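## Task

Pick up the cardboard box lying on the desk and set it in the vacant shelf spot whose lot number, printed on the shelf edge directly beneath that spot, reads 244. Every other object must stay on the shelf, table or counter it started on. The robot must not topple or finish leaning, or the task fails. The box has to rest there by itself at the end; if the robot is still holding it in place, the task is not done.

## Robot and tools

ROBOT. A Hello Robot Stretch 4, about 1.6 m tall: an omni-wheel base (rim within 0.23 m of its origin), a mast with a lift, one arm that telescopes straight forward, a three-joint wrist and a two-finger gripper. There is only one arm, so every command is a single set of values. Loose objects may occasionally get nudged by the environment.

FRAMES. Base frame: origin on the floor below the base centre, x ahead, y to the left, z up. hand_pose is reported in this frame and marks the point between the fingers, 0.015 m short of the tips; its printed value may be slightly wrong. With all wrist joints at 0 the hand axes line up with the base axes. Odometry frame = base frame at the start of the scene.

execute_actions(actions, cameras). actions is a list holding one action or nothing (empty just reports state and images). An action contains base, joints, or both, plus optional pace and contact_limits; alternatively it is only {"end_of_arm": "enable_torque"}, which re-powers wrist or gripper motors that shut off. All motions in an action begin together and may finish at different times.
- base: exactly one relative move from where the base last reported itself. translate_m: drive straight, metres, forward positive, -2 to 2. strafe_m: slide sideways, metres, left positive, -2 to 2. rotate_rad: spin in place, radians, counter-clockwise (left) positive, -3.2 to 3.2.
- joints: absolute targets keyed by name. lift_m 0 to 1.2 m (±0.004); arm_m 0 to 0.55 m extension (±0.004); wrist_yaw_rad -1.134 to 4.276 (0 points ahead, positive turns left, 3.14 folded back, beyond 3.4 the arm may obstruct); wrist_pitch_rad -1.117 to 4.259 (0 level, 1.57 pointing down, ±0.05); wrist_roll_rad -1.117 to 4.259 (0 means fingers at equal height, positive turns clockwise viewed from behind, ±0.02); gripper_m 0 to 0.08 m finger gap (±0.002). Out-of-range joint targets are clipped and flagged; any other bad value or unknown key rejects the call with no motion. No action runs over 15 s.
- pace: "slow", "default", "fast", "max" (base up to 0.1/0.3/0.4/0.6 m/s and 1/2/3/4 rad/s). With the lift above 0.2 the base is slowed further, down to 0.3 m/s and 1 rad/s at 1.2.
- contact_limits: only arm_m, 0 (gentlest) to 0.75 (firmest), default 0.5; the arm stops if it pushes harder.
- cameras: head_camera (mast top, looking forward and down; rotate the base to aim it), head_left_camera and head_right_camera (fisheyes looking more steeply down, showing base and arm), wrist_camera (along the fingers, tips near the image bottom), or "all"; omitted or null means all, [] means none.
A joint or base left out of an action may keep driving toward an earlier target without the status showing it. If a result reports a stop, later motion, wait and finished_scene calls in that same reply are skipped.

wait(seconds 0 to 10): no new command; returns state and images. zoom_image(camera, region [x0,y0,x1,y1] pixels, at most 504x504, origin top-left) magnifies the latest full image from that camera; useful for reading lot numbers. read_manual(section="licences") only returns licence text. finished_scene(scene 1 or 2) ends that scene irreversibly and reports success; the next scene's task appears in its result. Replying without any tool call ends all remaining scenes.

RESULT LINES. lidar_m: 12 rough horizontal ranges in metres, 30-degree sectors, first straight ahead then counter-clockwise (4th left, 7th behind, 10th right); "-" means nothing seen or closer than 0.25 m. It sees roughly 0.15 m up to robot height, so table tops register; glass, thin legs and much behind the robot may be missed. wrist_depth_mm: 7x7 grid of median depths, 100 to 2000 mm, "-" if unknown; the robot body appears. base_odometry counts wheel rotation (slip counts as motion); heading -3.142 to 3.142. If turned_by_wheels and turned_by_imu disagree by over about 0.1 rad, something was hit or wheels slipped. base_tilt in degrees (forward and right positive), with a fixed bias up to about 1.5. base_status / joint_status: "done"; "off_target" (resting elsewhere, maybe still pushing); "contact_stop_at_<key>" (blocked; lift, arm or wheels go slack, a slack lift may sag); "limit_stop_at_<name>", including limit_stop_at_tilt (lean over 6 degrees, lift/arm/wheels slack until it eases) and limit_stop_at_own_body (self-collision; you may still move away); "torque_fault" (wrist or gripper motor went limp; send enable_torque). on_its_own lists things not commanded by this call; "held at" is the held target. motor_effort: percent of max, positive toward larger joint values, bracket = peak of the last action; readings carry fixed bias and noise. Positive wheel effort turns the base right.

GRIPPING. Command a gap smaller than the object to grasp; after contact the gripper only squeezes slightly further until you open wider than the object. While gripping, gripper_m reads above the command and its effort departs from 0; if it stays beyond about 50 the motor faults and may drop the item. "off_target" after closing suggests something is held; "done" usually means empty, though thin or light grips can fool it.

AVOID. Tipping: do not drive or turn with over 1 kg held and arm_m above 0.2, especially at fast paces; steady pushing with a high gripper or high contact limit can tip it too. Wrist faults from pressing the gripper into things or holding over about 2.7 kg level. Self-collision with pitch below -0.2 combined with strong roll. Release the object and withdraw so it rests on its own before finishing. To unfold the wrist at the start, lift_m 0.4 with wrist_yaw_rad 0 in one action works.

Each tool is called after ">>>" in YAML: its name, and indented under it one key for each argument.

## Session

>>> execute_actions:
  actions: []

Scene clock: 0.00 s.
base_odometry: x=+0.000 y=+0.000 heading=+0.000 (m, m, rad; odometry frame)
turned_by_wheels: +0.000 (rad since the last result)
turned_by_imu: +0.000 (rad since the last result)
base_tilt: forward=+1.2 right=+0.0 (deg)
lidar_m: 1.25 0.85 0.76 0.78 1.01 1.17 1.18 1.54 1.47 0.75 0.88 1.88
base_status: not commanded
joint_positions: lift_m=+0.233 arm_m=+0.001 wrist_yaw_rad=+3.207 wrist_pitch_rad=+0.004 wrist_roll_rad=-0.002 gripper_m=+0.040
joint_status: not commanded
motor_effort: lift_m=+21 arm_m=+0 wrist_yaw_rad=+2 wrist_pitch_rad=-8 wrist_roll_rad=-1 gripper_m=+2 wheel_0=+0 wheel_1=+0 wheel_2=+0 (%)
hand_pose: x=-0.0459 y=+0.0734 z=+0.4101 quat_wxyz=(-0.033, -0.002, -0.001, +0.999) (m; base frame)
wrist_depth_mm: - 135 181 1863 1618 1537 1397 / - 107 135 1576 1308 1397 1366 / - 113 134 1863 1618 1499 1397 / - 133 163 1808 1308 1499 1366 / 204 1808 1921 1863 1366 1537 1366 / 1336 1661 1537 1430 1255 1464 1397 / 224 - 128 1118 109 1078 1042
pictures: head_camera, head_left_camera, head_right_camera, wrist_camera
Images, in order (width x height): head_camera 420x560, head_left_camera 420x672, head_right_camera 420x672, wrist_camera 616x392.

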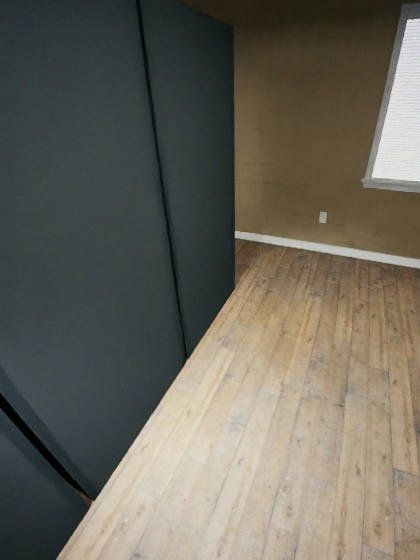

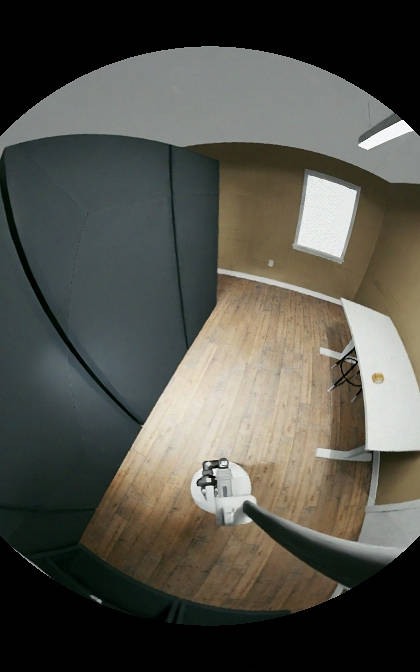

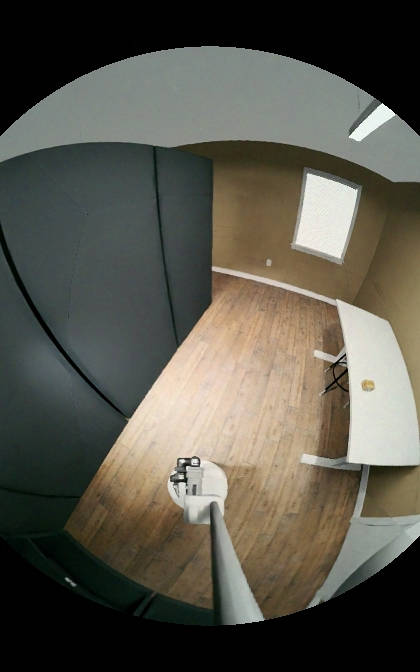

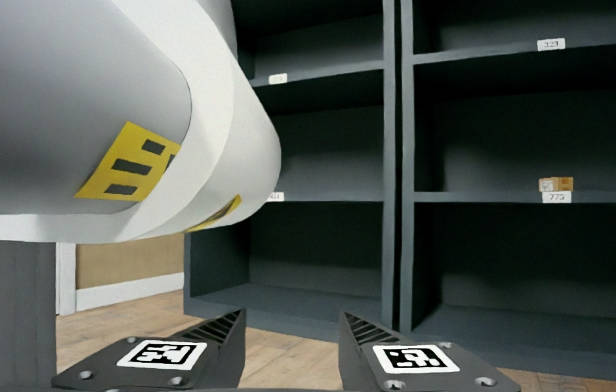

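>>> zoom_image:
  camera: "wrist_camera"
  region: [240, 20, 600, 220]

>>> execute_actions:
  actions:
    - {"base":{"rotate_rad":-2.0},"joints":{"lift_m":0.78,"wrist_yaw_rad":0,"gripper_m":0.08,"wrist_pitch_rad":0.5}}
  cameras: []

>>> execute_actions:
  actions:
    - {"base":{"strafe_m":0.8}}
  cameras: ["head_camera","wrist_camera"]

Region (240, 20, 600, 220) of wrist_camera's 616x392 image, scaled by 1.400.

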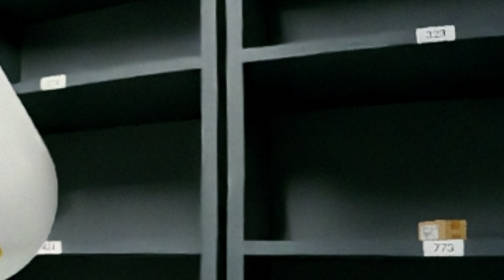

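Scene clock: 6.73 s.
base_odometry: x=+0.000 y=+0.000 heading=-2.000 (m, m, rad; odometry frame)
turned_by_wheels: -2.000 (rad since the last result)
turned_by_imu: -1.978 (rad since the last result)
base_tilt: forward=+1.1 right=-0.1 (deg)
lidar_m: 1.45 0.76 0.95 3.03 1.16 0.81 0.76 0.80 1.08 1.18 1.21 1.53
base_status: done
joint_positions: lift_m=+0.780 arm_m=+0.001 wrist_yaw_rad=+0.000 wrist_pitch_rad=+0.502 wrist_roll_rad=-0.002 gripper_m=+0.080
joint_status: all done
motor_effort: lift_m=+23(22) arm_m=+0(0) wrist_yaw_rad=+2(4) wrist_pitch_rad=-8(9) wrist_roll_rad=+0(1) gripper_m=+2(4) wheel_0=-1(5) wheel_1=-1(8) wheel_2=-2(9) (%)
hand_pose: x=+0.3584 y=-0.0874 z=+0.8556 quat_wxyz=(+0.969, -0.001, +0.248, +0.000) (m; base frame)
wrist_depth_mm: 1098 1118 1138 1118 1160 1160 1160 / 1098 1118 1205 1160 1205 1229 1229 / 759 1255 1255 1255 1281 1281 1336 / 904 1336 1366 1366 1366 1397 1397 / 960 1464 1499 1464 1464 1537 1537 / 1255 1281 1366 1366 1366 1366 1308 / - 107 1098 1138 142 - -
pictures: none
No camera images: the call's "cameras" was empty. Leave "cameras" out to get every camera's image.

Scene clock: 10.73 s.
base_odometry: x=+0.727 y=-0.333 heading=-2.000 (m, m, rad; odometry frame)
turned_by_wheels: +0.000 (rad since the last result)
turned_by_imu: -0.003 (rad since the last result)
base_tilt: forward=+1.1 right=+0.0 (deg)
lidar_m: 0.64 0.66 0.91 2.22 1.21 0.84 0.79 0.82 1.12 1.98 2.05 0.69
base_status: done
joint_positions: lift_m=+0.780 arm_m=+0.001 wrist_yaw_rad=+0.000 wrist_pitch_rad=+0.502 wrist_roll_rad=-0.002 gripper_m=+0.080
joint_status: not commanded
motor_effort: lift_m=+23(23) arm_m=+0(0) wrist_yaw_rad=+3(1) wrist_pitch_rad=-8(8) wrist_roll_rad=-2(2) gripper_m=+1(1) wheel_0=+1(9) wheel_1=-1(8) wheel_2=+0(1) (%)
hand_pose: x=+0.3584 y=-0.0874 z=+0.8557 quat_wxyz=(+0.969, -0.001, +0.248, +0.000) (m; base frame)
wrist_depth_mm: 1078 1060 1078 1118 1118 1138 1118 / 1118 1138 1160 1138 1160 1160 1205 / 750 759 778 788 798 1281 1255 / 535 554 544 569 569 569 1397 / 707 1060 1430 1430 931 1499 1499 / 1205 1308 1336 1308 1255 1366 1366 / - 107 1118 1138 142 - -
pictures: head_camera, wrist_camera
Images, in order (width x height): head_camera 420x560, wrist_camera 616x392.

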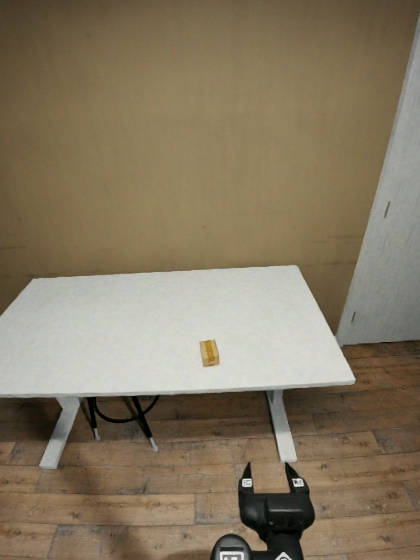

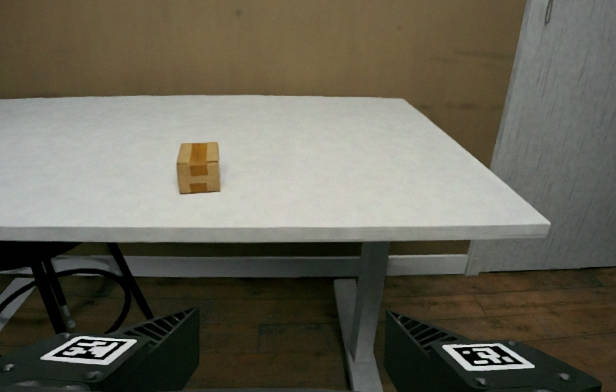

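>>> execute_actions:
  actions:
    - {"base":{"rotate_rad":0.19},"joints":{"arm_m":0.3}}
  cameras: []

>>> execute_actions:
  actions:
    - {"joints":{"lift_m":0.685}}
  cameras: ["wrist_camera"]

Scene clock: 17.17 s.
base_odometry: x=+0.727 y=-0.333 heading=-1.810 (m, m, rad; odometry frame)
turned_by_wheels: +0.190 (rad since the last result)
turned_by_imu: +0.188 (rad since the last result)
base_tilt: forward=+1.2 right=+0.0 (deg)
lidar_m: 0.65 0.72 1.11 2.24 1.00 0.81 0.79 0.89 1.40 1.98 1.80 0.66
base_status: done
joint_positions: lift_m=+0.780 arm_m=+0.299 wrist_yaw_rad=+0.000 wrist_pitch_rad=+0.502 wrist_roll_rad=-0.002 gripper_m=+0.080
joint_status: all done
motor_effort: lift_m=+23(23) arm_m=+8(8) wrist_yaw_rad=+0(1) wrist_pitch_rad=-8(8) wrist_roll_rad=+0(2) gripper_m=+3(2) wheel_0=-1(7) wheel_1=+0(4) wheel_2=+1(6) (%)
hand_pose: x=+0.6560 y=-0.0874 z=+0.8557 quat_wxyz=(+0.969, -0.001, +0.248, +0.000) (m; base frame)
wrist_depth_mm: 917 891 854 854 820 798 768 / 991 946 917 917 866 831 809 / 759 759 759 768 788 820 842 / 530 539 549 554 559 574 574 / 410 418 424 415 436 439 439 / 338 343 347 283 355 355 357 / - 106 285 286 142 - -
pictures: none
No camera images: the call's "cameras" was empty. Leave "cameras" out to get every camera's image.

Scene clock: 18.57 s.
base_odometry: x=+0.727 y=-0.333 heading=-1.810 (m, m, rad; odometry frame)
turned_by_wheels: +0.000 (rad since the last result)
turned_by_imu: +0.000 (rad since the last result)
base_tilt: forward=+1.2 right=+0.0 (deg)
lidar_m: 0.65 0.71 1.10 2.23 1.01 0.81 0.80 0.89 1.42 2.00 1.78 0.66
base_status: not commanded
joint_positions: lift_m=+0.685 arm_m=+0.299 wrist_yaw_rad=+0.000 wrist_pitch_rad=+0.502 wrist_roll_rad=-0.002 gripper_m=+0.080
joint_status: all done
motor_effort: lift_m=+18(23) arm_m=+8(8) wrist_yaw_rad=-1(3) wrist_pitch_rad=-8(8) wrist_roll_rad=-1(1) gripper_m=+3(1) wheel_0=-1(1) wheel_1=+1(0) wheel_2=+1(1) (%)
hand_pose: x=+0.6560 y=-0.0874 z=+0.7611 quat_wxyz=(+0.969, -0.001, +0.248, +0.000) (m; base frame)
wrist_depth_mm: 917 904 866 831 820 798 768 / 798 798 809 820 842 809 798 / 473 469 477 492 496 517 535 / 332 340 342 239 353 359 364 / 258 263 266 243 274 276 277 / 211 214 218 221 223 223 222 / - 106 183 189 143 - -
pictures: wrist_camera
Images, in order (width x height): wrist_camera 616x392.

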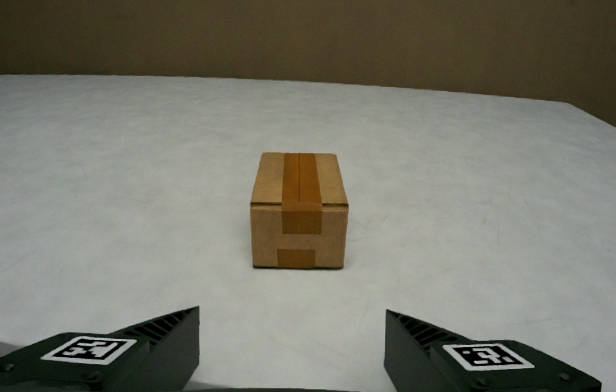

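>>> execute_actions:
  actions:
    - {"joints":{"arm_m":0.43,"lift_m":0.68},"pace":"slow"}
  cameras: ["wrist_camera"]

>>> execute_actions:
  actions:
    - {"joints":{"gripper_m":0.03}}
  cameras: []

>>> execute_actions:
  actions:
    - {"joints":{"lift_m":0.9}}
  cameras: []

>>> execute_actions:
  actions:
    - {"base":{"rotate_rad":-1.74},"joints":{"arm_m":0.002}}
  cameras: []

>>> execute_actions:
  actions:
    - {"base":{"translate_m":0.8}}
  cameras: ["head_camera","wrist_camera"]

Scene clock: 26.70 s.
base_odometry: x=+0.727 y=-0.333 heading=-1.810 (m, m, rad; odometry frame)
turned_by_wheels: +0.000 (rad since the last result)
turned_by_imu: +0.000 (rad since the last result)
base_tilt: forward=+1.2 right=+0.0 (deg)
lidar_m: 0.67 0.71 1.12 2.25 1.00 0.82 0.80 0.89 1.40 2.00 1.80 0.66
base_status: not commanded
joint_positions: lift_m=+0.680 arm_m=+0.429 wrist_yaw_rad=+0.000 wrist_pitch_rad=+0.502 wrist_roll_rad=-0.002 gripper_m=+0.080
joint_status: all done
motor_effort: lift_m=+18(19) arm_m=+8(8) wrist_yaw_rad=+2(1) wrist_pitch_rad=-8(8) wrist_roll_rad=-1(1) gripper_m=+1(2) wheel_0=-1(1) wheel_1=+0(1) wheel_2=+1(1) (%)
hand_pose: x=+0.7859 y=-0.0874 z=+0.7561 quat_wxyz=(+0.969, -0.001, +0.248, +0.000) (m; base frame)
wrist_depth_mm: 798 778 741 732 707 683 661 / 768 798 778 750 741 715 707 / 452 459 459 473 484 500 517 / 322 329 332 336 342 345 353 / 250 254 246 176 265 267 267 / 202 207 153 144 208 215 215 / - 107 126 123 123 - -
pictures: wrist_camera
Images, in order (width x height): wrist_camera 616x392.

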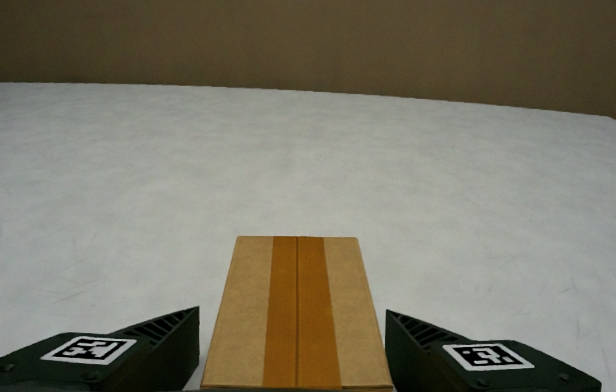

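Scene clock: 27.70 s.
base_odometry: x=+0.727 y=-0.333 heading=-1.810 (m, m, rad; odometry frame)
turned_by_wheels: +0.000 (rad since the last result)
turned_by_imu: +0.000 (rad since the last result)
base_tilt: forward=+1.2 right=-0.1 (deg)
lidar_m: 0.66 0.72 1.08 2.25 1.01 0.81 0.78 0.90 1.41 1.99 1.80 0.67
base_status: not commanded
joint_positions: lift_m=+0.680 arm_m=+0.429 wrist_yaw_rad=+0.000 wrist_pitch_rad=+0.502 wrist_roll_rad=-0.002 gripper_m=+0.059
joint_status: gripper_m off_target (ended at +0.059, target +0.030)
on_its_own: gripper_m is held at +0.053, not at your +0.030, by its contact guard: the fingers met something
motor_effort: lift_m=+17(18) arm_m=+8(8) wrist_yaw_rad=+3(1) wrist_pitch_rad=-8(8) wrist_roll_rad=+0(2) gripper_m=-39(41) wheel_0=-1(1) wheel_1=+1(0) wheel_2=+1(1) (%)
hand_pose: x=+0.7859 y=-0.0874 z=+0.7561 quat_wxyz=(+0.969, -0.001, +0.248, +0.000) (m; base frame)
wrist_depth_mm: 788 759 741 732 699 661 661 / 778 798 768 759 732 707 699 / 452 455 459 473 484 496 517 / 322 329 332 334 342 349 351 / 249 254 246 176 264 266 267 / 204 206 147 143 216 216 214 / - - 119 122 120 185 -
pictures: none
No camera images: the call's "cameras" was empty. Leave "cameras" out to get every camera's image.

Scene clock: 29.70 s.
base_odometry: x=+0.727 y=-0.333 heading=-1.810 (m, m, rad; odometry frame)
turned_by_wheels: +0.000 (rad since the last result)
turned_by_imu: +0.000 (rad since the last result)
base_tilt: forward=+1.2 right=+0.0 (deg)
lidar_m: 0.66 0.71 1.12 2.25 1.01 0.80 0.79 0.89 1.40 1.99 1.79 0.65
base_status: not commanded
joint_positions: lift_m=+0.900 arm_m=+0.429 wrist_yaw_rad=+0.000 wrist_pitch_rad=+0.503 wrist_roll_rad=-0.002 gripper_m=+0.059
joint_status: all done
on_its_own: gripper_m is held at +0.053, not at your +0.030, by its contact guard: the fingers met something
motor_effort: lift_m=+24(23) arm_m=+8(8) wrist_yaw_rad=+1(1) wrist_pitch_rad=-10(10) wrist_roll_rad=-2(1) gripper_m=-40(40) wheel_0=-1(1) wheel_1=+0(1) wheel_2=+1(1) (%)
hand_pose: x=+0.7859 y=-0.0874 z=+0.9754 quat_wxyz=(+0.969, -0.001, +0.249, +0.000) (m; base frame)
wrist_depth_mm: 798 768 750 723 699 676 661 / 831 820 788 768 741 715 707 / 917 891 842 820 798 759 750 / 778 788 809 820 831 809 778 / 603 621 597 176 640 647 640 / 488 508 147 144 521 521 521 / - - 119 123 120 449 445
pictures: none
No camera images: the call's "cameras" was empty. Leave "cameras" out to get every camera's image.

Scene clock: 32.07 s.
base_odometry: x=+0.727 y=-0.333 heading=+2.733 (m, m, rad; odometry frame)
turned_by_wheels: -1.740 (rad since the last result)
turned_by_imu: -1.721 (rad since the last result)
base_tilt: forward=+1.1 right=-0.1 (deg)
lidar_m: 1.96 2.02 0.67 0.64 0.68 0.92 2.28 1.21 0.84 0.80 0.83 1.10
base_status: done
joint_positions: lift_m=+0.900 arm_m=+0.003 wrist_yaw_rad=+0.000 wrist_pitch_rad=+0.503 wrist_roll_rad=-0.002 gripper_m=+0.059
joint_status: all done
on_its_own: gripper_m is held at +0.053, not at your +0.030, by its contact guard: the fingers met something
motor_effort: lift_m=+24(24) arm_m=-8(7) wrist_yaw_rad=+2(2) wrist_pitch_rad=-10(10) wrist_roll_rad=-2(1) gripper_m=-40(39) wheel_0=+2(6) wheel_1=+0(7) wheel_2=+1(8) (%)
hand_pose: x=+0.3606 y=-0.0875 z=+0.9754 quat_wxyz=(+0.969, -0.001, +0.249, +0.000) (m; base frame)
wrist_depth_mm: 1708 1863 1808 1921 - 1336 991 / 1808 - - - - 1336 960 / 1921 - - - 1863 1336 960 / - - - - - 1397 976 / 1808 1756 1808 177 1863 1366 960 / 1430 1499 148 144 1499 1366 946 / - - 119 122 120 1118 931
pictures: none
No camera images: the call's "cameras" was empty. Leave "cameras" out to get every camera's image.

Scene clock: 36.20 s.
base_odometry: x=-0.007 y=-0.015 heading=+2.733 (m, m, rad; odometry frame)
turned_by_wheels: +0.000 (rad since the last result)
turned_by_imu: +0.002 (rad since the last result)
base_tilt: forward=+1.3 right=-0.1 (deg)
lidar_m: 1.16 1.21 1.52 1.43 0.75 0.93 3.12 1.17 0.82 0.77 0.80 1.08
base_status: done
joint_positions: lift_m=+0.900 arm_m=+0.003 wrist_yaw_rad=+0.000 wrist_pitch_rad=+0.503 wrist_roll_rad=-0.002 gripper_m=+0.059
joint_status: not commanded
on_its_own: gripper_m is held at +0.053, not at your +0.030, by its contact guard: the fingers met something
motor_effort: lift_m=+23(24) arm_m=-7(8) wrist_yaw_rad=+3(4) wrist_pitch_rad=-11(11) wrist_roll_rad=+0(1) gripper_m=-41(39) wheel_0=-1(6) wheel_1=+1(4) wheel_2=+1(8) (%)
hand_pose: x=+0.3606 y=-0.0874 z=+0.9755 quat_wxyz=(+0.969, -0.001, +0.249, +0.000) (m; base frame)
wrist_depth_mm: 1205 1229 917 1229 1281 1160 866 / 1281 1336 946 1397 1336 1060 960 / 1366 1430 1060 1430 1464 1205 931 / 1138 1182 1098 1205 1229 1138 931 / 1576 1618 1098 177 1618 1205 931 / 1336 1366 148 144 1430 1281 946 / - - 119 122 120 1078 931
pictures: head_camera, wrist_camera
Images, in order (width x height): head_camera 420x560, wrist_camera 616x392.

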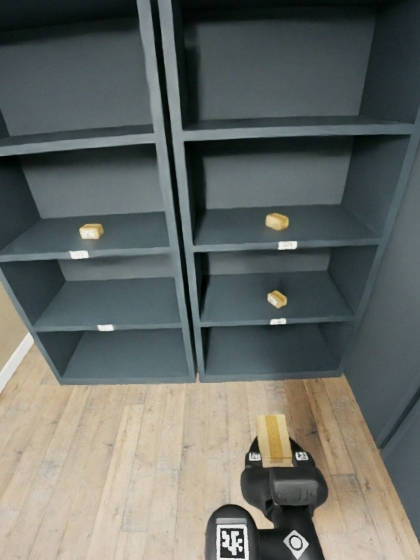

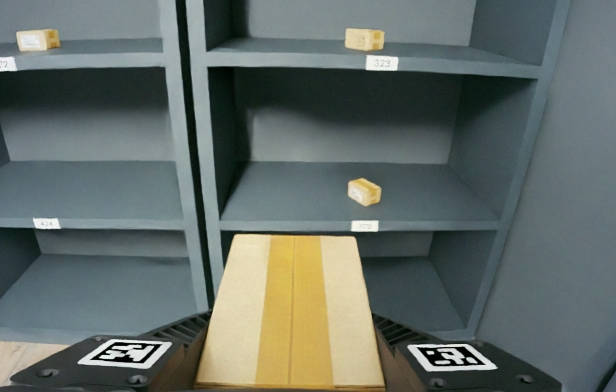

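>>> execute_actions:
  actions:
    - {"base":{"rotate_rad":1.63},"joints":{"lift_m":0.3}}
  cameras: []

>>> execute_actions:
  actions:
    - {"base":{"translate_m":-0.3},"pace":"fast"}
  cameras: []

>>> execute_actions:
  actions:
    - {"base":{"strafe_m":2},"pace":"fast"}
  cameras: []

>>> execute_actions:
  actions:
    - {"base":{"strafe_m":0.58},"pace":"fast"}
  cameras: ["head_left_camera"]

Scene clock: 44.93 s.
base_odometry: x=-0.007 y=-0.016 heading=-1.920 (m, m, rad; odometry frame)
turned_by_wheels: +1.630 (rad since the last result)
turned_by_imu: +1.613 (rad since the last result)
base_tilt: forward=+1.1 right=-0.1 (deg)
lidar_m: 1.14 0.76 1.04 3.04 1.07 0.82 0.77 0.81 1.20 1.16 1.24 1.49
base_status: done
joint_positions: lift_m=+0.300 arm_m=+0.003 wrist_yaw_rad=+0.000 wrist_pitch_rad=+0.503 wrist_roll_rad=-0.002 gripper_m=+0.059
joint_status: all done
on_its_own: gripper_m is held at +0.053, not at your +0.030, by its contact guard: the fingers met something
motor_effort: lift_m=+18(22) arm_m=-8(8) wrist_yaw_rad=-1(1) wrist_pitch_rad=-10(10) wrist_roll_rad=-3(1) gripper_m=-39(39) wheel_0=+0(7) wheel_1=-1(6) wheel_2=+1(7) (%)
hand_pose: x=+0.3606 y=-0.0874 z=+0.3759 quat_wxyz=(+0.969, -0.001, +0.249, +0.000) (m; base frame)
wrist_depth_mm: 741 1118 1118 1098 1098 1118 1060 / 798 1182 1205 1182 1160 1160 1138 / 1255 1281 1281 1281 1229 1281 1255 / 991 991 1078 1060 1098 1098 1118 / 768 831 788 176 854 854 866 / 661 661 147 144 683 691 691 / - - 119 122 120 591 591
pictures: none
No camera images: the call's "cameras" was empty. Leave "cameras" out to get every camera's image.

Scene clock: 47.03 s.
base_odometry: x=+0.096 y=+0.266 heading=-1.920 (m, m, rad; odometry frame)
turned_by_wheels: +0.000 (rad since the last result)
turned_by_imu: -0.001 (rad since the last result)
base_tilt: forward=+1.2 right=+0.0 (deg)
lidar_m: 1.20 1.05 1.45 1.66 0.65 0.50 0.47 0.50 0.74 1.17 1.24 1.76
base_status: done
joint_positions: lift_m=+0.300 arm_m=+0.003 wrist_yaw_rad=+0.000 wrist_pitch_rad=+0.503 wrist_roll_rad=-0.002 gripper_m=+0.059
joint_status: not commanded
on_its_own: gripper_m is held at +0.053, not at your +0.030, by its contact guard: the fingers met something
motor_effort: lift_m=+18(18) arm_m=-7(8) wrist_yaw_rad=+0(0) wrist_pitch_rad=-10(10) wrist_roll_rad=-1(1) gripper_m=-39(40) wheel_0=+0(8) wheel_1=+1(6) wheel_2=+1(14) (%)
hand_pose: x=+0.3606 y=-0.0874 z=+0.3759 quat_wxyz=(+0.969, -0.001, +0.249, +0.000) (m; base frame)
wrist_depth_mm: 1430 1397 1430 1366 1397 1366 1366 / 1499 1464 1464 1499 1430 1464 1464 / 1499 1366 1499 1537 1537 1464 1499 / 1008 1042 1078 1042 1078 1118 1138 / 809 831 788 176 842 854 866 / 654 668 147 144 691 699 699 / - - 119 122 120 597 603
pictures: none
No camera images: the call's "cameras" was empty. Leave "cameras" out to get every camera's image.

Scene clock: 53.27 s.
base_odometry: x=+1.975 y=-0.418 heading=-1.920 (m, m, rad; odometry frame)
turned_by_wheels: +0.000 (rad since the last result)
turned_by_imu: -0.009 (rad since the last result)
base_tilt: forward=+1.3 right=-0.1 (deg)
lidar_m: 1.04 1.47 1.11 1.08 1.14 1.60 0.39 0.42 0.61 1.90 1.47 1.08
base_status: done
joint_positions: lift_m=+0.300 arm_m=+0.003 wrist_yaw_rad=+0.000 wrist_pitch_rad=+0.503 wrist_roll_rad=-0.002 gripper_m=+0.059
joint_status: not commanded
on_its_own: gripper_m is held at +0.053, not at your +0.030, by its contact guard: the fingers met something
motor_effort: lift_m=+18(18) arm_m=-7(8) wrist_yaw_rad=+0(3) wrist_pitch_rad=-10(10) wrist_roll_rad=+0(0) gripper_m=-39(39) wheel_0=-1(7) wheel_1=-1(10) wheel_2=+1(1) (%)
hand_pose: x=+0.3606 y=-0.0874 z=+0.3759 quat_wxyz=(+0.969, -0.001, +0.249, +0.000) (m; base frame)
wrist_depth_mm: 1464 1464 1464 1464 1499 1430 1430 / 1499 1499 1537 1537 1537 1537 1537 / 1430 1499 1499 1499 1430 1499 1499 / 1042 1042 1060 1078 1060 1118 1060 / 809 831 798 176 866 854 878 / 661 661 147 143 691 691 683 / - - 119 123 120 603 597
pictures: none
No camera images: the call's "cameras" was empty. Leave "cameras" out to get every camera's image.

Scene clock: 55.93 s.
base_odometry: x=+2.520 y=-0.616 heading=-1.920 (m, m, rad; odometry frame)
turned_by_wheels: +0.000 (rad since the last result)
turned_by_imu: -0.002 (rad since the last result)
base_tilt: forward=+1.2 right=+0.0 (deg)
lidar_m: 1.78 0.68 0.50 0.49 0.51 0.78 1.84 0.68 0.64 1.82 1.48 1.29
base_status: done
joint_positions: lift_m=+0.300 arm_m=+0.003 wrist_yaw_rad=+0.000 wrist_pitch_rad=+0.503 wrist_roll_rad=-0.002 gripper_m=+0.059
joint_status: not commanded
on_its_own: gripper_m is held at +0.053, not at your +0.030, by its contact guard: the fingers met something
motor_effort: lift_m=+19(18) arm_m=-7(7) wrist_yaw_rad=+0(2) wrist_pitch_rad=-10(10) wrist_roll_rad=+0(1) gripper_m=-39(39) wheel_0=+1(10) wheel_1=+0(11) wheel_2=+1(1) (%)
hand_pose: x=+0.3606 y=-0.0874 z=+0.3759 quat_wxyz=(+0.969, -0.001, +0.249, +0.000) (m; base frame)
wrist_depth_mm: 842 1182 1464 1430 1499 1499 1397 / 842 1205 1576 1576 1537 1499 1499 / 854 1205 1430 1537 1537 1576 1397 / 854 1042 1078 1060 1098 1118 1138 / 778 820 778 176 854 854 866 / 654 668 148 143 691 699 699 / - - 119 122 120 597 597
pictures: head_left_camera
Images, in order (width x height): head_left_camera 420x672.

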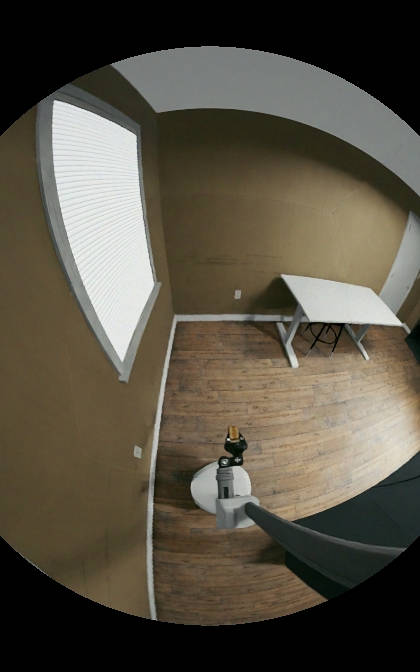

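>>> execute_actions:
  actions:
    - {"base":{"rotate_rad":-0.04}}
  cameras: []

>>> execute_actions:
  actions:
    - {"base":{"translate_m":-1.5},"pace":"fast"}
  cameras: []

>>> execute_actions:
  actions:
    - {"base":{"strafe_m":-1.4},"pace":"fast"}
  cameras: ["head_camera","head_left_camera"]

>>> zoom_image:
  camera: "head_camera"
  region: [0, 280, 420, 480]

Scene clock: 61.80 s.
base_odometry: x=+2.520 y=-0.616 heading=-1.960 (m, m, rad; odometry frame)
turned_by_wheels: -0.040 (rad since the last result)
turned_by_imu: -0.039 (rad since the last result)
base_tilt: forward=+1.1 right=+0.1 (deg)
lidar_m: 1.86 0.69 0.52 0.49 0.51 0.73 1.84 0.72 0.65 1.55 1.56 1.29
base_status: done
joint_positions: lift_m=+0.300 arm_m=+0.003 wrist_yaw_rad=+0.000 wrist_pitch_rad=+0.503 wrist_roll_rad=-0.002 gripper_m=+0.059
joint_status: not commanded
on_its_own: gripper_m is held at +0.053, not at your +0.030, by its contact guard: the fingers met something
motor_effort: lift_m=+18(18) arm_m=-7(7) wrist_yaw_rad=+2(0) wrist_pitch_rad=-10(10) wrist_roll_rad=-1(1) gripper_m=-40(39) wheel_0=+0(6) wheel_1=+1(2) wheel_2=-1(6) (%)
hand_pose: x=+0.3606 y=-0.0874 z=+0.3759 quat_wxyz=(+0.969, -0.001, +0.249, +0.000) (m; base frame)
wrist_depth_mm: 904 1308 1464 1464 1499 1464 1118 / 904 1366 1537 1618 1576 1576 1499 / 931 1255 1464 1464 1576 1464 1618 / 904 1042 1078 1078 1060 1118 1118 / 798 831 798 177 842 866 878 / 654 661 148 143 699 699 699 / - - 119 122 120 603 597
pictures: none
No camera images: the call's "cameras" was empty. Leave "cameras" out to get every camera's image.

Scene clock: 66.90 s.
base_odometry: x=+3.090 y=+0.771 heading=-1.960 (m, m, rad; odometry frame)
turned_by_wheels: +0.000 (rad since the last result)
turned_by_imu: -0.004 (rad since the last result)
base_tilt: forward=+1.2 right=-0.1 (deg)
lidar_m: 2.04 0.70 0.51 0.47 0.51 0.35 0.33 0.35 0.49 1.35 0.90 0.81
base_status: done
joint_positions: lift_m=+0.300 arm_m=+0.003 wrist_yaw_rad=+0.000 wrist_pitch_rad=+0.503 wrist_roll_rad=-0.002 gripper_m=+0.059
joint_status: not commanded
on_its_own: gripper_m is held at +0.053, not at your +0.030, by its contact guard: the fingers met something
motor_effort: lift_m=+19(19) arm_m=-7(7) wrist_yaw_rad=+2(3) wrist_pitch_rad=-10(11) wrist_roll_rad=-1(1) gripper_m=-40(40) wheel_0=+1(4) wheel_1=+0(6) wheel_2=-1(12) (%)
hand_pose: x=+0.3606 y=-0.0874 z=+0.3758 quat_wxyz=(+0.969, -0.001, +0.249, +0.000) (m; base frame)
wrist_depth_mm: 891 1336 - - - - 591 / 904 1308 - - - 809 585 / 904 1255 1464 1537 1537 809 585 / 891 1042 1060 1078 1078 831 585 / 798 820 788 176 842 788 585 / 647 661 147 144 691 683 580 / - - 119 122 120 603 580
pictures: none
No camera images: the call's "cameras" was empty. Leave "cameras" out to get every camera's image.

Scene clock: 71.63 s.
base_odometry: x=+1.794 y=+1.303 heading=-1.960 (m, m, rad; odometry frame)
turned_by_wheels: +0.000 (rad since the last result)
turned_by_imu: +0.006 (rad since the last result)
base_tilt: forward=+1.1 right=-0.1 (deg)
lidar_m: 0.60 0.65 0.92 1.39 0.47 0.33 0.31 0.34 0.49 1.33 0.93 0.66
base_status: done
joint_positions: lift_m=+0.300 arm_m=+0.003 wrist_yaw_rad=+0.000 wrist_pitch_rad=+0.503 wrist_roll_rad=-0.002 gripper_m=+0.059
joint_status: not commanded
on_its_own: gripper_m is held at +0.053, not at your +0.030, by its contact guard: the fingers met something
motor_effort: lift_m=+19(19) arm_m=-7(7) wrist_yaw_rad=+4(1) wrist_pitch_rad=-10(10) wrist_roll_rad=-1(0) gripper_m=-41(40) wheel_0=+1(10) wheel_1=+0(11) wheel_2=+1(0) (%)
hand_pose: x=+0.3605 y=-0.0874 z=+0.3758 quat_wxyz=(+0.969, -0.001, +0.249, +0.000) (m; base frame)
wrist_depth_mm: 759 778 377 759 788 798 798 / 820 820 402 809 854 831 831 / 866 878 430 866 904 917 904 / 866 891 525 854 904 946 931 / 683 691 508 176 715 732 723 / 559 569 147 144 580 585 591 / - - 119 122 120 580 580
pictures: head_camera, head_left_camera
Images, in order (width x height): head_camera 420x560, head_left_camera 420x672.

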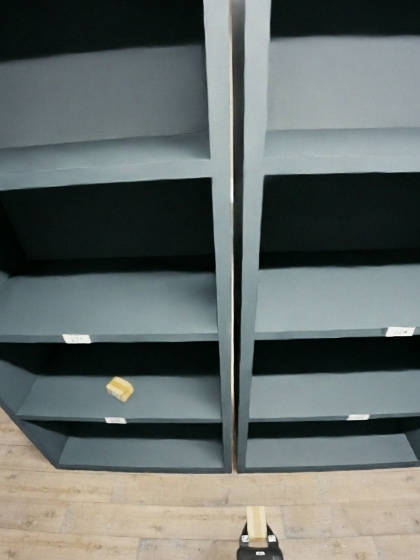

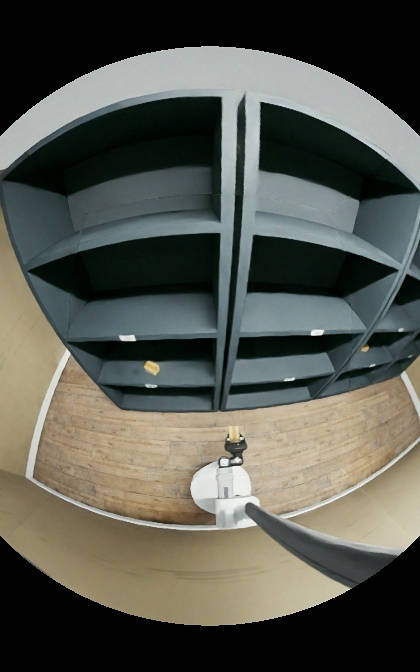

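Region (0, 280, 420, 480) of head_camera's 420x560 image, scaled by 1.200, with more detail than that image has; it fills the top 240 rows of this view, and the rest is white.

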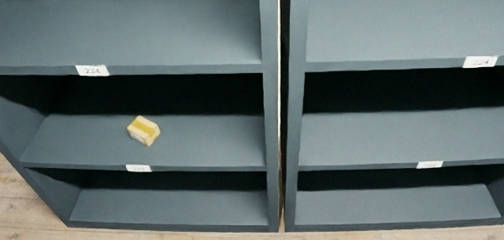

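>>> zoom_image:
  camera: "head_camera"
  region: [320, 315, 420, 430]

>>> zoom_image:
  camera: "head_camera"
  region: [40, 320, 120, 360]

Region (320, 315, 420, 430) of head_camera's 420x560 image, scaled by 4.383, with more detail than that image has; it fills the left 438 columns of this view, and the rest is white.

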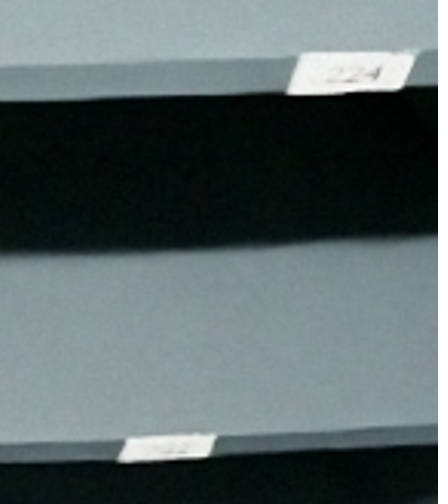

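Region (40, 320, 120, 360) of head_camera's 420x560 image, scaled by 6.300, with more detail than that image has.

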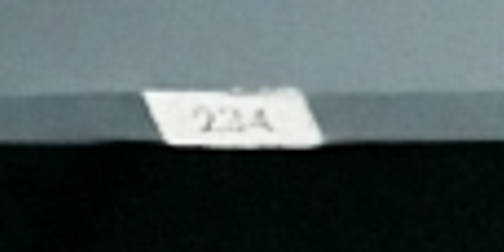

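Check the lower right with the wrist camera.

>>> execute_actions:
  actions:
    - {"base":{"strafe_m":-0.4},"joints":{"lift_m":0.5}}
  cameras: ["wrist_camera","head_right_camera"]

Scene clock: 80.47 s.
base_odometry: x=+1.424 y=+1.455 heading=-1.960 (m, m, rad; odometry frame)
turned_by_wheels: +0.000 (rad since the last result)
turned_by_imu: +0.002 (rad since the last result)
base_tilt: forward=+1.2 right=-0.2 (deg)
lidar_m: 0.64 0.67 0.91 1.39 0.48 0.34 0.31 0.35 0.48 1.34 0.94 0.67
base_status: done
joint_positions: lift_m=+0.500 arm_m=+0.003 wrist_yaw_rad=+0.000 wrist_pitch_rad=+0.503 wrist_roll_rad=-0.002 gripper_m=+0.059
joint_status: all done
on_its_own: gripper_m is held at +0.053, not at your +0.030, by its contact guard: the fingers met something
motor_effort: lift_m=+24(23) arm_m=-7(7) wrist_yaw_rad=+0(2) wrist_pitch_rad=-10(11) wrist_roll_rad=+0(2) gripper_m=-38(39) wheel_0=-2(8) wheel_1=+0(8) wheel_2=+0(1) (%)
hand_pose: x=+0.3606 y=-0.0874 z=+0.5754 quat_wxyz=(+0.969, -0.001, +0.249, +0.000) (m; base frame)
wrist_depth_mm: 591 768 778 788 798 788 621 / 597 768 809 809 831 788 609 / 477 480 488 496 508 525 539 / 580 842 960 946 960 750 559 / 609 917 1008 176 1008 842 603 / 603 809 148 144 854 798 597 / - - 119 122 120 676 615
pictures: head_right_camera, wrist_camera
Images, in order (width x height): head_right_camera 420x672, wrist_camera 616x392.

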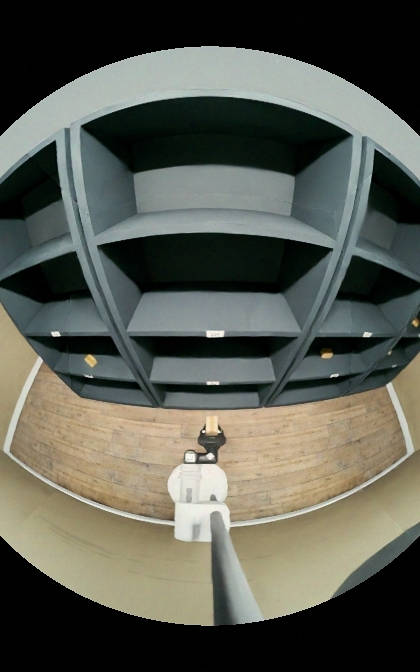

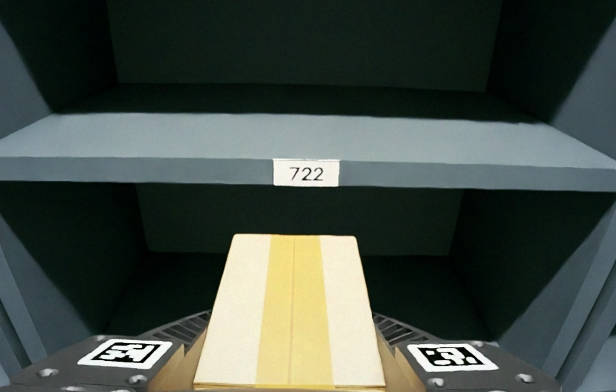

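>>> execute_actions:
  actions:
    - {"base":{"strafe_m":-0.92},"joints":{"lift_m":0.97}}
  cameras: ["wrist_camera","head_right_camera"]

Scene clock: 87.00 s.
base_odometry: x=+0.573 y=+1.804 heading=-1.960 (m, m, rad; odometry frame)
turned_by_wheels: +0.000 (rad since the last result)
turned_by_imu: +0.004 (rad since the last result)
base_tilt: forward=+1.2 right=+0.0 (deg)
lidar_m: 0.63 0.67 0.94 1.34 0.49 0.34 0.31 0.34 0.50 1.35 0.94 0.68
base_status: done
joint_positions: lift_m=+0.970 arm_m=+0.003 wrist_yaw_rad=+0.000 wrist_pitch_rad=+0.503 wrist_roll_rad=-0.002 gripper_m=+0.059
joint_status: all done
on_its_own: gripper_m is held at +0.053, not at your +0.030, by its contact guard: the fingers met something
motor_effort: lift_m=+23(24) arm_m=-8(7) wrist_yaw_rad=+0(2) wrist_pitch_rad=-10(11) wrist_roll_rad=-2(2) gripper_m=-40(39) wheel_0=-1(10) wheel_1=-1(9) wheel_2=+0(1) (%)
hand_pose: x=+0.3606 y=-0.0874 z=+1.0455 quat_wxyz=(+0.969, -0.001, +0.249, +0.000) (m; base frame)
wrist_depth_mm: 569 759 778 778 788 778 647 / 569 778 809 809 820 809 627 / 512 530 535 539 549 569 585 / 521 750 946 960 960 462 459 / 580 866 1008 176 1008 878 627 / 585 809 147 144 878 820 615 / - - 119 122 120 707 634
pictures: head_right_camera, wrist_camera
Images, in order (width x height): head_right_camera 420x672, wrist_camera 616x392.

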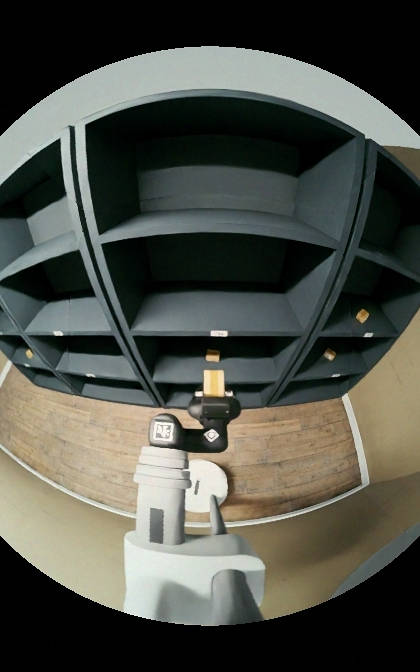

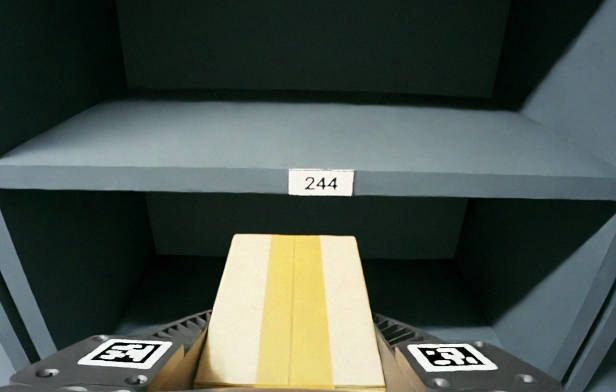

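Clearance ~2 cm.

>>> execute_actions:
  actions:
    - {"base":{"strafe_m":-0.025},"joints":{"arm_m":0.46,"lift_m":0.975}}
  cameras: []

>>> execute_actions:
  actions:
    - {"joints":{"lift_m":0.955},"pace":"slow"}
  cameras: []

>>> execute_actions:
  actions:
    - {"joints":{"gripper_m":0.08}}
  cameras: []

>>> execute_actions:
  actions:
    - {"joints":{"arm_m":0.1}}
  cameras: ["wrist_camera"]

Scene clock: 93.40 s.
base_odometry: x=+0.550 y=+1.813 heading=-1.960 (m, m, rad; odometry frame)
turned_by_wheels: +0.000 (rad since the last result)
turned_by_imu: +0.000 (rad since the last result)
base_tilt: forward=+1.2 right=-0.1 (deg)
lidar_m: 0.63 0.66 0.93 1.33 0.47 0.34 0.32 0.35 0.50 1.32 0.93 0.66
base_status: done
joint_positions: lift_m=+0.975 arm_m=+0.459 wrist_yaw_rad=+0.000 wrist_pitch_rad=+0.503 wrist_roll_rad=-0.002 gripper_m=+0.059
joint_status: all done
on_its_own: gripper_m is held at +0.053, not at your +0.030, by its contact guard: the fingers met something
motor_effort: lift_m=+24(24) arm_m=+8(9) wrist_yaw_rad=-1(0) wrist_pitch_rad=-10(10) wrist_roll_rad=-4(2) gripper_m=-40(40) wheel_0=-1(5) wheel_1=+1(8) wheel_2=+0(2) (%)
hand_pose: x=+0.8159 y=-0.0874 z=+1.0505 quat_wxyz=(+0.969, -0.001, +0.249, +0.000) (m; base frame)
wrist_depth_mm: 366 370 373 377 373 377 377 / 394 392 394 397 397 399 399 / 421 427 427 427 427 427 430 / 370 377 382 384 394 399 402 / 287 293 283 177 303 309 307 / 234 238 147 144 247 248 247 / - - 119 122 120 214 -
pictures: none
No camera images: the call's "cameras" was empty. Leave "cameras" out to get every camera's image.

Scene clock: 94.33 s.
base_odometry: x=+0.550 y=+1.813 heading=-1.960 (m, m, rad; odometry frame)
turned_by_wheels: +0.000 (rad since the last result)
turned_by_imu: +0.000 (rad since the last result)
base_tilt: forward=+1.2 right=+0.0 (deg)
lidar_m: 0.63 0.67 0.93 1.34 0.47 0.33 0.32 0.35 0.50 1.33 0.93 0.68
base_status: not commanded
joint_positions: lift_m=+0.955 arm_m=+0.459 wrist_yaw_rad=+0.000 wrist_pitch_rad=+0.503 wrist_roll_rad=-0.002 gripper_m=+0.059
joint_status: all done
on_its_own: gripper_m is held at +0.053, not at your +0.030, by its contact guard: the fingers met something
motor_effort: lift_m=+18(24) arm_m=+8(8) wrist_yaw_rad=-1(1) wrist_pitch_rad=-10(9) wrist_roll_rad=-2(1) gripper_m=-39(39) wheel_0=-1(1) wheel_1=+1(0) wheel_2=+0(0) (%)
hand_pose: x=+0.8159 y=-0.0874 z=+1.0309 quat_wxyz=(+0.969, -0.001, +0.249, +0.000) (m; base frame)
wrist_depth_mm: 368 373 370 375 377 375 375 / 392 392 399 399 399 399 402 / 410 418 415 418 424 430 427 / 327 332 340 343 351 353 359 / 255 259 252 177 270 273 272 / 208 211 148 144 220 220 219 / - - 119 122 120 190 -
pictures: none
No camera images: the call's "cameras" was empty. Leave "cameras" out to get every camera's image.

Scene clock: 95.27 s.
base_odometry: x=+0.550 y=+1.813 heading=-1.960 (m, m, rad; odometry frame)
turned_by_wheels: +0.000 (rad since the last result)
turned_by_imu: +0.000 (rad since the last result)
base_tilt: forward=+1.2 right=+0.1 (deg)
lidar_m: 0.63 0.65 0.92 1.33 0.48 0.34 0.32 0.35 0.48 1.35 0.91 0.67
base_status: not commanded
joint_positions: lift_m=+0.955 arm_m=+0.459 wrist_yaw_rad=+0.000 wrist_pitch_rad=+0.503 wrist_roll_rad=-0.002 gripper_m=+0.080
joint_status: all done
motor_effort: lift_m=+18(18) arm_m=+8(8) wrist_yaw_rad=+1(0) wrist_pitch_rad=-8(10) wrist_roll_rad=-4(1) gripper_m=+2(37) wheel_0=-1(1) wheel_1=+1(1) wheel_2=+0(0) (%)
hand_pose: x=+0.8159 y=-0.0874 z=+1.0310 quat_wxyz=(+0.969, -0.001, +0.249, +0.000) (m; base frame)
wrist_depth_mm: 370 368 373 377 375 375 377 / 392 394 394 399 397 399 399 / 415 415 418 418 424 430 427 / 332 338 340 343 349 355 364 / 255 260 263 183 272 272 274 / 208 213 154 150 220 222 221 / - 107 129 128 126 - -
pictures: none
No camera images: the call's "cameras" was empty. Leave "cameras" out to get every camera's image.

Scene clock: 97.43 s.
base_odometry: x=+0.550 y=+1.813 heading=-1.960 (m, m, rad; odometry frame)
turned_by_wheels: +0.000 (rad since the last result)
turned_by_imu: +0.000 (rad since the last result)
base_tilt: forward=+1.2 right=-0.1 (deg)
lidar_m: 0.63 0.67 0.93 1.33 0.47 0.33 0.31 0.34 0.48 1.36 0.93 0.67
base_status: not commanded
joint_positions: lift_m=+0.955 arm_m=+0.101 wrist_yaw_rad=+0.000 wrist_pitch_rad=+0.502 wrist_roll_rad=-0.002 gripper_m=+0.080
joint_status: all done
motor_effort: lift_m=+18(18) arm_m=-8(9) wrist_yaw_rad=+2(2) wrist_pitch_rad=-8(9) wrist_roll_rad=+0(0) gripper_m=+2(1) wheel_0=-1(1) wheel_1=+1(1) wheel_2=+0(0) (%)
hand_pose: x=+0.4586 y=-0.0874 z=+1.0310 quat_wxyz=(+0.969, -0.001, +0.249, +0.000) (m; base frame)
wrist_depth_mm: 597 691 691 707 699 699 597 / 609 715 723 715 732 732 603 / 469 477 480 449 508 517 535 / 357 357 359 357 359 362 366 / 627 878 917 917 917 842 597 / 621 798 831 866 866 798 585 / - 106 707 707 142 - -
pictures: wrist_camera
Images, in order (width x height): wrist_camera 616x392.

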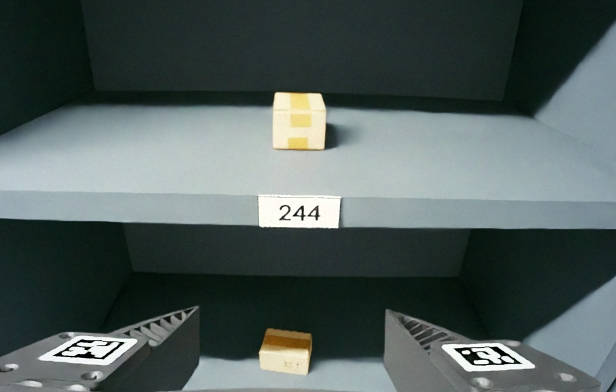

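>>> finished_scene:
  scene: 2

The scene is finished: the task was done.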